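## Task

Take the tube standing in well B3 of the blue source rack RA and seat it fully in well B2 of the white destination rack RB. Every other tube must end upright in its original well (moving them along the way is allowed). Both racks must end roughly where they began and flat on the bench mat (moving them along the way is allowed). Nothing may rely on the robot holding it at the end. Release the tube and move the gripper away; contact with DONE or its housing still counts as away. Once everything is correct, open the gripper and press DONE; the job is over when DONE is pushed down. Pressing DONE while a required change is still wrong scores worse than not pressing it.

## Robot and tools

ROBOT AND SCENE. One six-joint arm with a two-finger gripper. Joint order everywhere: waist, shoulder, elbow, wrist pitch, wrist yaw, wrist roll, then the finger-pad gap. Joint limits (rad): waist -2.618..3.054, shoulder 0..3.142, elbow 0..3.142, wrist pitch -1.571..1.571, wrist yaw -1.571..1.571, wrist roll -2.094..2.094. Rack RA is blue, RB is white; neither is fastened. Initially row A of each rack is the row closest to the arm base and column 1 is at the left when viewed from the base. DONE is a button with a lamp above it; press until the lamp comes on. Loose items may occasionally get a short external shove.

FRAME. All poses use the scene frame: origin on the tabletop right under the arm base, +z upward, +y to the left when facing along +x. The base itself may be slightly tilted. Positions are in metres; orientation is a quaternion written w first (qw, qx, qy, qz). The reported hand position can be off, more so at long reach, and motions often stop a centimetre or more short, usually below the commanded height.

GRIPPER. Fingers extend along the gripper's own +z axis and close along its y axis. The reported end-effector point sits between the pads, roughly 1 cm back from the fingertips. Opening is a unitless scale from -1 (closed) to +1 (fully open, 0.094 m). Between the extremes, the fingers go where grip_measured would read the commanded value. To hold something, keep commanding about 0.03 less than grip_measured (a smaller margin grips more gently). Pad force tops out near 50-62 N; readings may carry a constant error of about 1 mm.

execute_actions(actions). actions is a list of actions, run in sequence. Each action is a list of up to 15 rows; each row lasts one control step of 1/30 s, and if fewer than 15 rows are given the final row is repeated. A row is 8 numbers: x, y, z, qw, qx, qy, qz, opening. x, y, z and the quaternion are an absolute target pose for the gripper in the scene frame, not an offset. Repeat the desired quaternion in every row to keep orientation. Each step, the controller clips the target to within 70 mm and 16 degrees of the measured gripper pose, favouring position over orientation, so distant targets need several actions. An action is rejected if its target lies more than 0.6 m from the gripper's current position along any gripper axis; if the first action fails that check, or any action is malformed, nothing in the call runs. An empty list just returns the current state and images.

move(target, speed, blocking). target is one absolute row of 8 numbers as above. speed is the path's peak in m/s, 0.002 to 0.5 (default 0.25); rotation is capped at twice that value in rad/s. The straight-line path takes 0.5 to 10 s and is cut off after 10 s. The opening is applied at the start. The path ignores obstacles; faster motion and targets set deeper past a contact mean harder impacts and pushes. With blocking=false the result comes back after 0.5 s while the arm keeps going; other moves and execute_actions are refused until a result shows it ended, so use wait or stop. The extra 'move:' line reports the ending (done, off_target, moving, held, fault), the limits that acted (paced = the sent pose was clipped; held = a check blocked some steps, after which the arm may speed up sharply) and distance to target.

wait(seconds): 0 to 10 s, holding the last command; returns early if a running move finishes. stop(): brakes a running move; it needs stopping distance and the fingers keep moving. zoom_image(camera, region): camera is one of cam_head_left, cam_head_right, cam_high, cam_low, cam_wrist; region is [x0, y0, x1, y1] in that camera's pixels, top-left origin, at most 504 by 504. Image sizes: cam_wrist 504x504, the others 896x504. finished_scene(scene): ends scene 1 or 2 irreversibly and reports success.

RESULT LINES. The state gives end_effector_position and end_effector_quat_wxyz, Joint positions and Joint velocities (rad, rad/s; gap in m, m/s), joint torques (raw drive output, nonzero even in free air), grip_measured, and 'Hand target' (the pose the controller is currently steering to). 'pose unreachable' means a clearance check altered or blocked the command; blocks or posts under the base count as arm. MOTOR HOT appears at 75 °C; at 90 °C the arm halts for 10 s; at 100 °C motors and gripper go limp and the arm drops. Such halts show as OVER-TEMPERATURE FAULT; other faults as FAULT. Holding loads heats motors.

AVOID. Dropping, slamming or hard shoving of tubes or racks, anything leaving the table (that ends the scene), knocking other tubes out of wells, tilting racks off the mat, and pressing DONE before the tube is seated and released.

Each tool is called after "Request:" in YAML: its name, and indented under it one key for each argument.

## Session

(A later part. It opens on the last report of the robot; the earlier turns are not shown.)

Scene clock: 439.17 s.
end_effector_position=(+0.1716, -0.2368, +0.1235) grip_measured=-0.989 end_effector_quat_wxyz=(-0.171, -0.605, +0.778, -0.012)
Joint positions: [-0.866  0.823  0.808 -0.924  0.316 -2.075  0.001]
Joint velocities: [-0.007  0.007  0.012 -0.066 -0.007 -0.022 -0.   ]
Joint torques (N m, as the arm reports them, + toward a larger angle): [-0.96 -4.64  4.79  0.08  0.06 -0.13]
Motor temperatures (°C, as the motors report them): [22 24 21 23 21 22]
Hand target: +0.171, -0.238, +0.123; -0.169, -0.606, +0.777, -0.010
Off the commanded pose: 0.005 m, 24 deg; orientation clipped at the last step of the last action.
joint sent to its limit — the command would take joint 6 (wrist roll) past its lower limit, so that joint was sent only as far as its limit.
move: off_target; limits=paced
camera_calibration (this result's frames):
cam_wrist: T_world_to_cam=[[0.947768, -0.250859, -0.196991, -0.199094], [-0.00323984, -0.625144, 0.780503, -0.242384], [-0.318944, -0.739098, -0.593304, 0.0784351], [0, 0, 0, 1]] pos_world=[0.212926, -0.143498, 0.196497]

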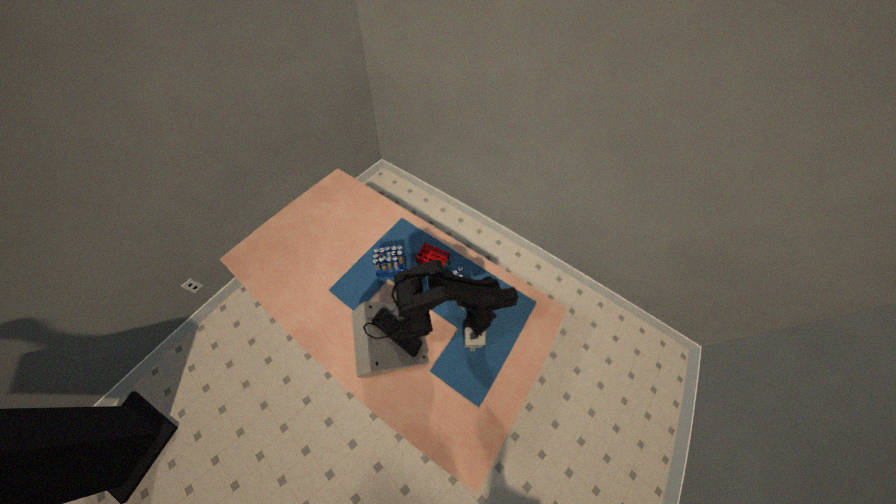

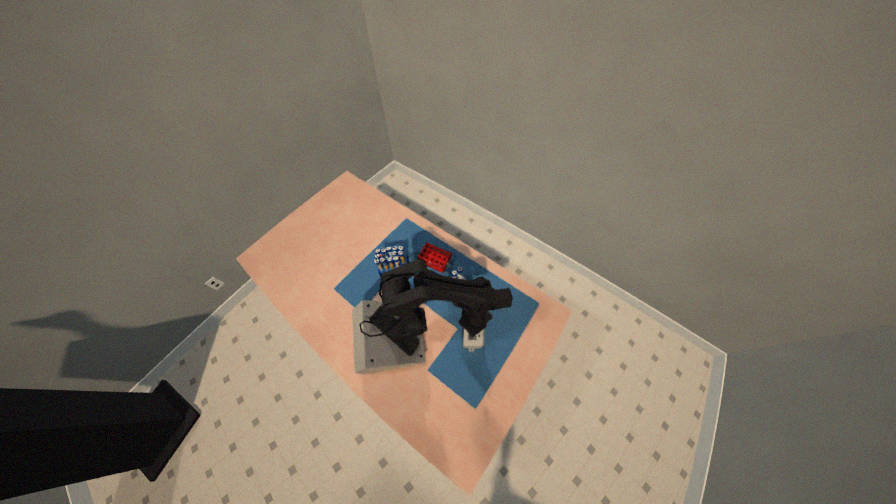

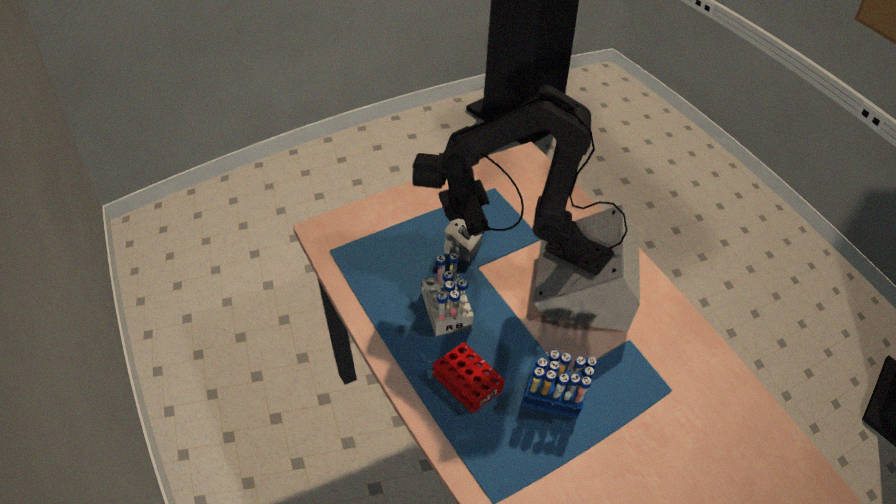

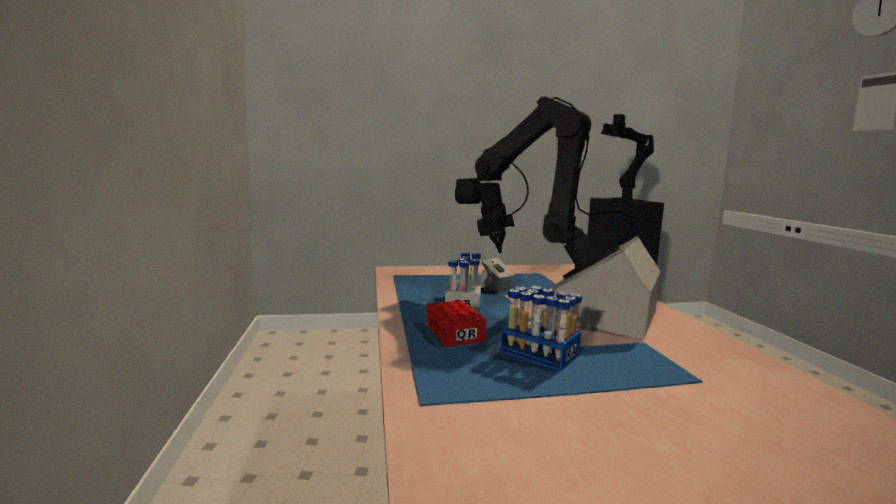

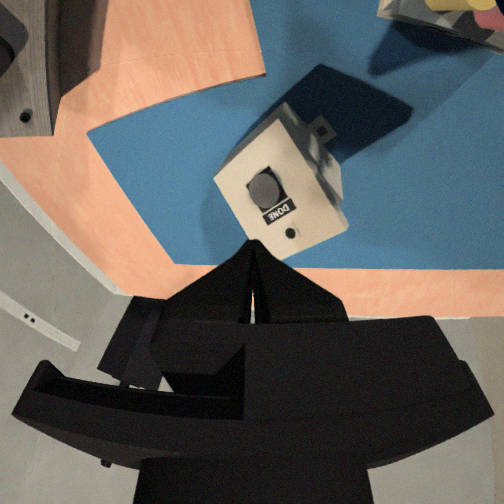

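Request:
move:
  target: [0.17,-0.24,0.1,0,0,-1,0,-1]
  speed: 0.15

Request:
move:
  target: [0.17,-0.24,0.06,0,0,-1,0,-1]
  speed: 0.02

Scene clock: 449.27 s.
end_effector_position=(+0.1685, -0.2391, +0.1018) grip_measured=-0.989 end_effector_quat_wxyz=(-0.011, -0.016, +1.000, -0.000)
Joint positions: [-1.293  0.902  0.79  -0.861 -0.262 -1.138  0.001]
Joint velocities: [-0.007 -0.012 -0.007 -0.051 -0.007 -0.007  0.   ]
Joint torques (N m, as the arm reports them, + toward a larger angle): [-1.44 -4.09  4.17  0.13 -0.2   0.07]
Motor temperatures (°C, as the motors report them): [21 24 21 23 21 22]
Hand target: +0.168, -0.241, +0.099; -0.007, -0.004, +1.000, -0.000
Off the commanded pose: 0.003 m, 2 deg.
move: done
camera_calibration (this result's frames):
cam_wrist: T_world_to_cam=[[0.0502101, -0.998733, -0.00333615, -0.248345], [-0.790296, -0.0417731, 0.6113, 0.0623987], [-0.610665, -0.0280569, -0.791392, 0.302204], [0, 0, 0, 1]] pos_world=[0.246328, -0.236945, 0.200189]

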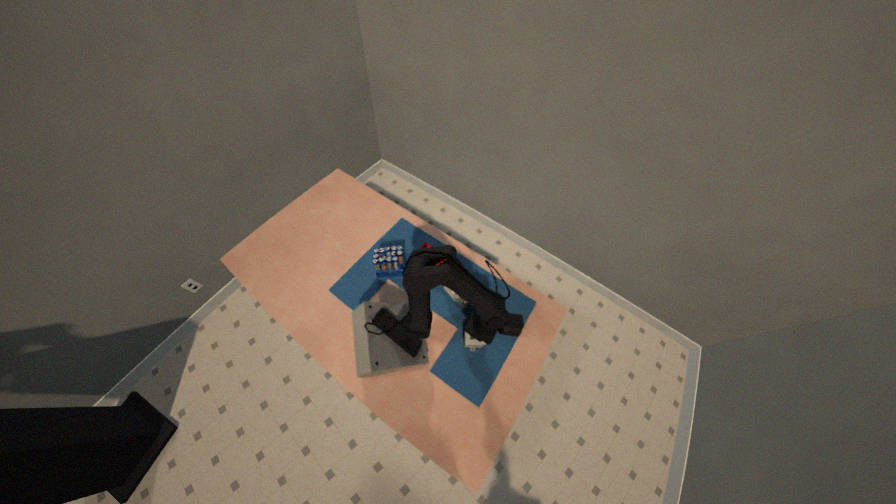

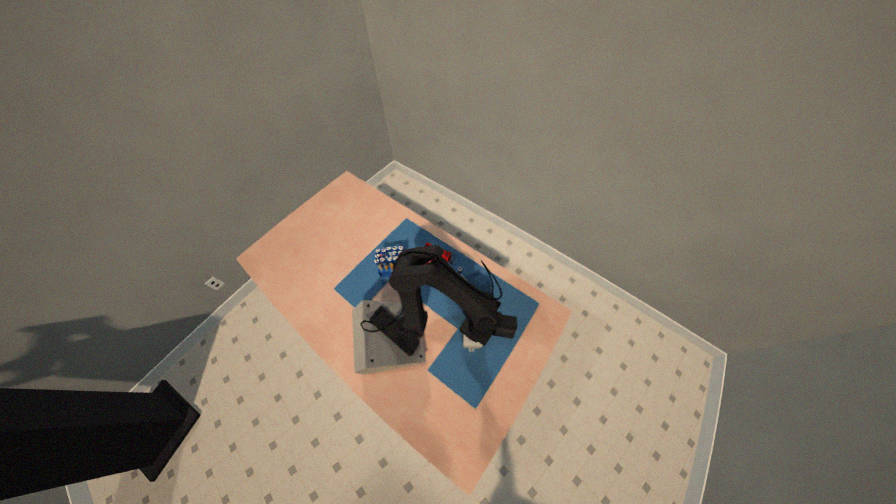

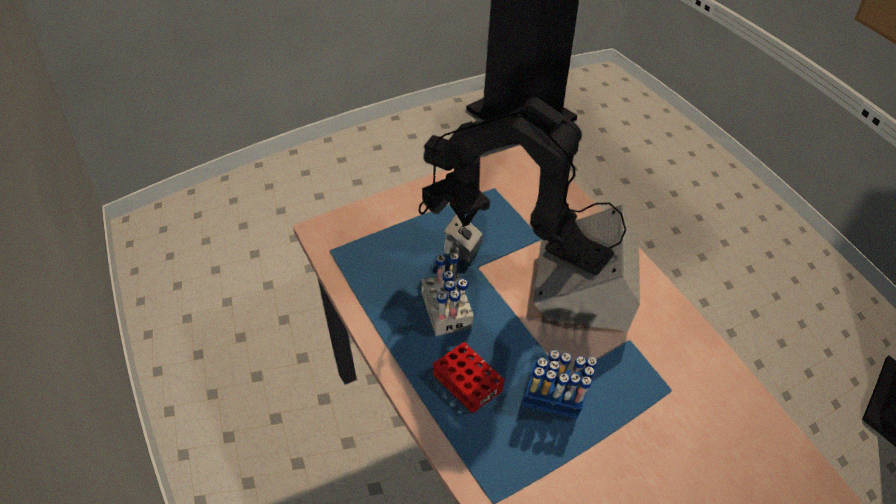

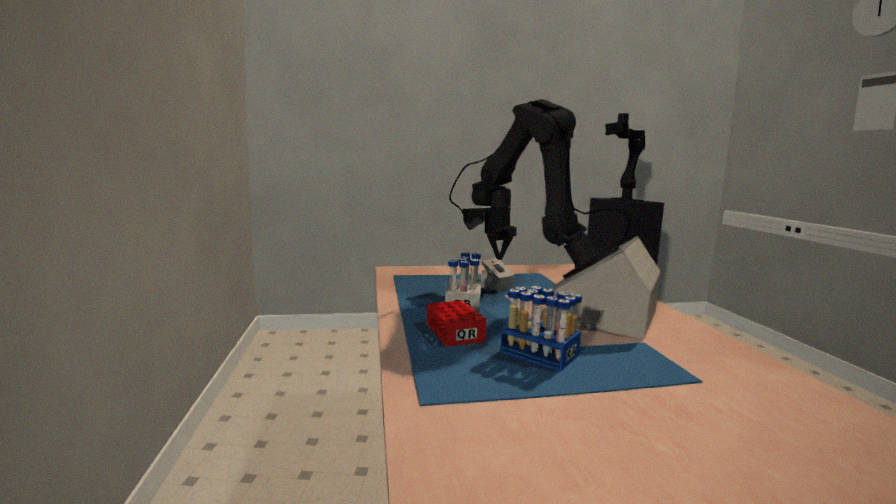

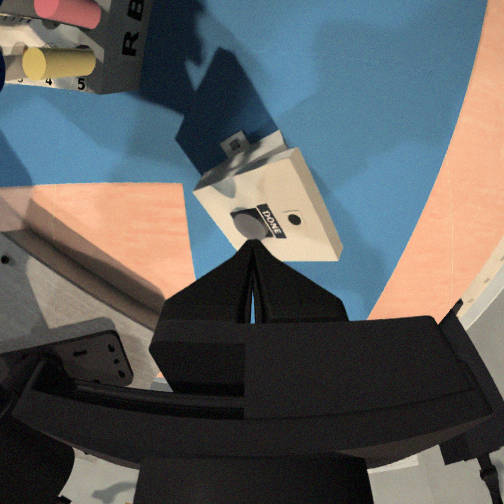

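Scene clock: 451.07 s.
end_effector_position=(+0.1666, -0.2395, +0.0752) grip_measured=-0.989 end_effector_quat_wxyz=(-0.009, -0.002, +1.000, -0.001)
Joint positions: [-1.262  0.957  0.721 -0.727 -0.249 -1.084  0.001]
Joint velocities: [ 0.002  0.002 -0.027 -0.007 -0.066  0.022 -0.002]
Joint torques (N m, as the arm reports them, + toward a larger angle): no reading
Motor temperatures (°C, as the motors report them): [21 23 21 23 21 22]
move: unfinished (the scene ended)
camera_calibration (this result's frames):
cam_wrist: T_world_to_cam=[[0.0229332, -0.999736, -0.00170201, -0.244515], [-0.794412, -0.0192568, 0.607074, 0.0835379], [-0.606946, -0.0125701, -0.794644, 0.28334], [0, 0, 0, 1]] pos_world=[0.243943, -0.23928, 0.174024]
The task's run has ended: the event that ends the task has happened. This ends this scene only. If you have not yet called finished_scene for this scene, call it to go on to the next scene.

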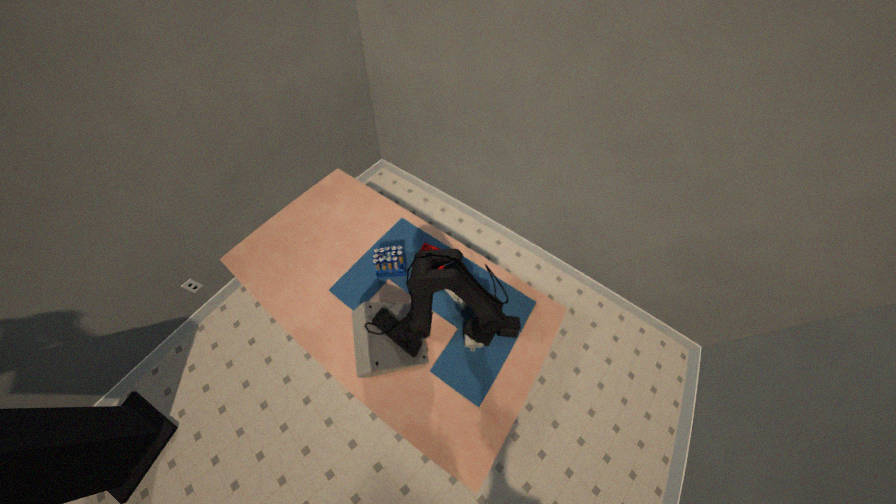

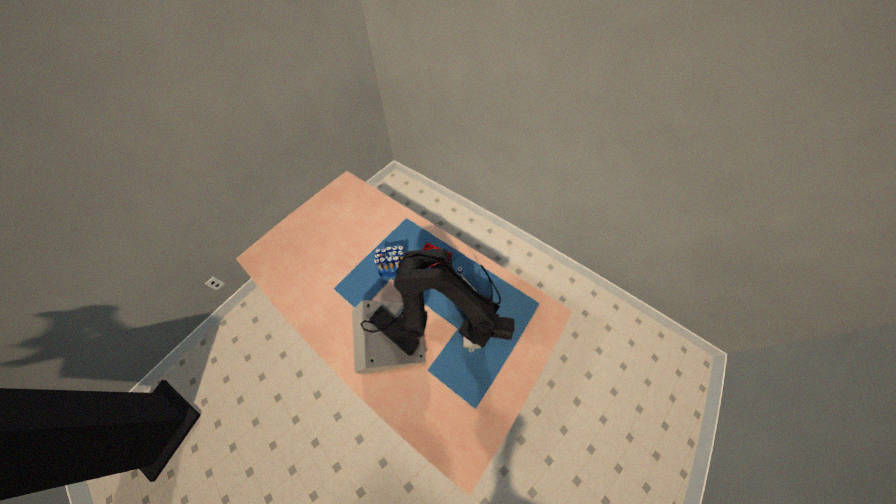

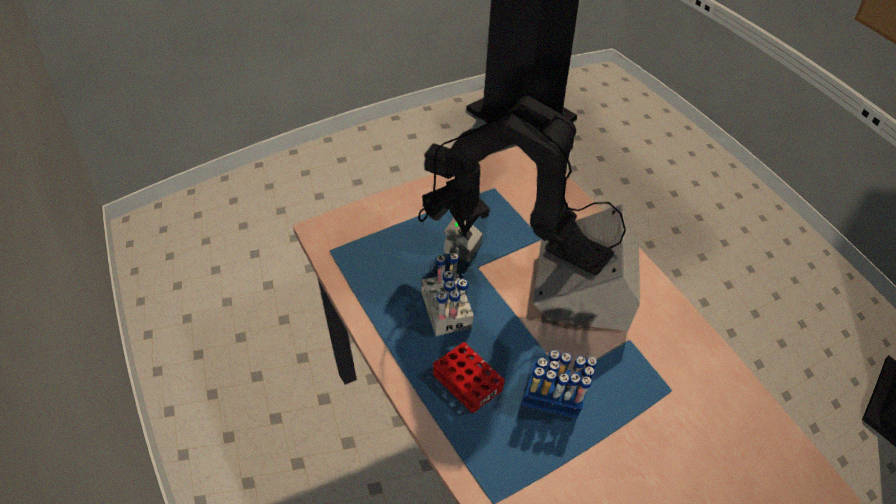

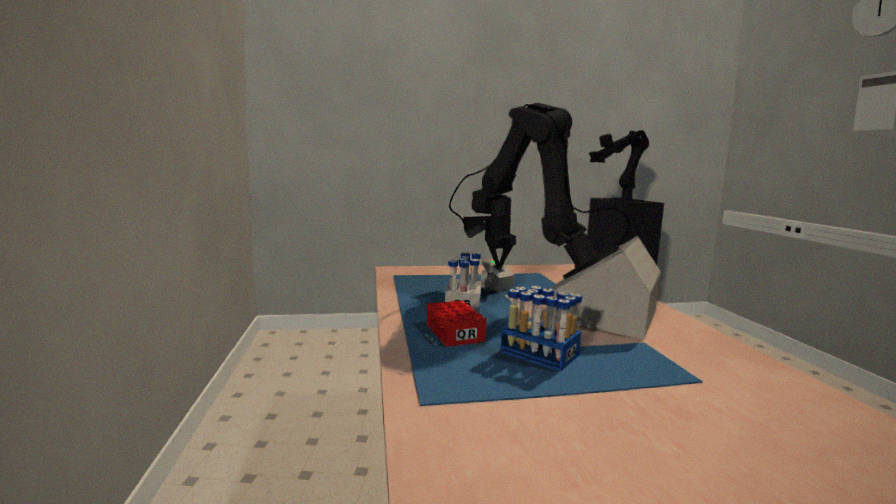

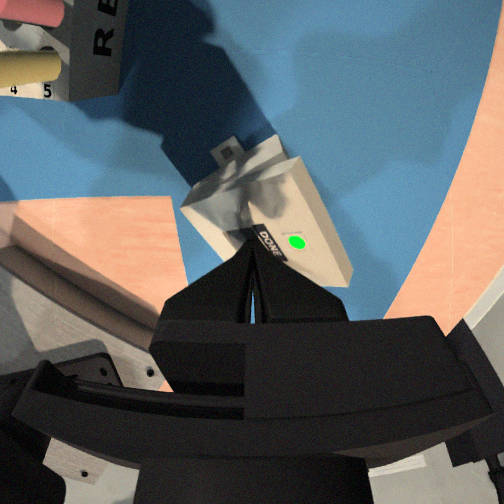

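Request:
finished_scene:
  scene: 1

The scene is finished: the task was done.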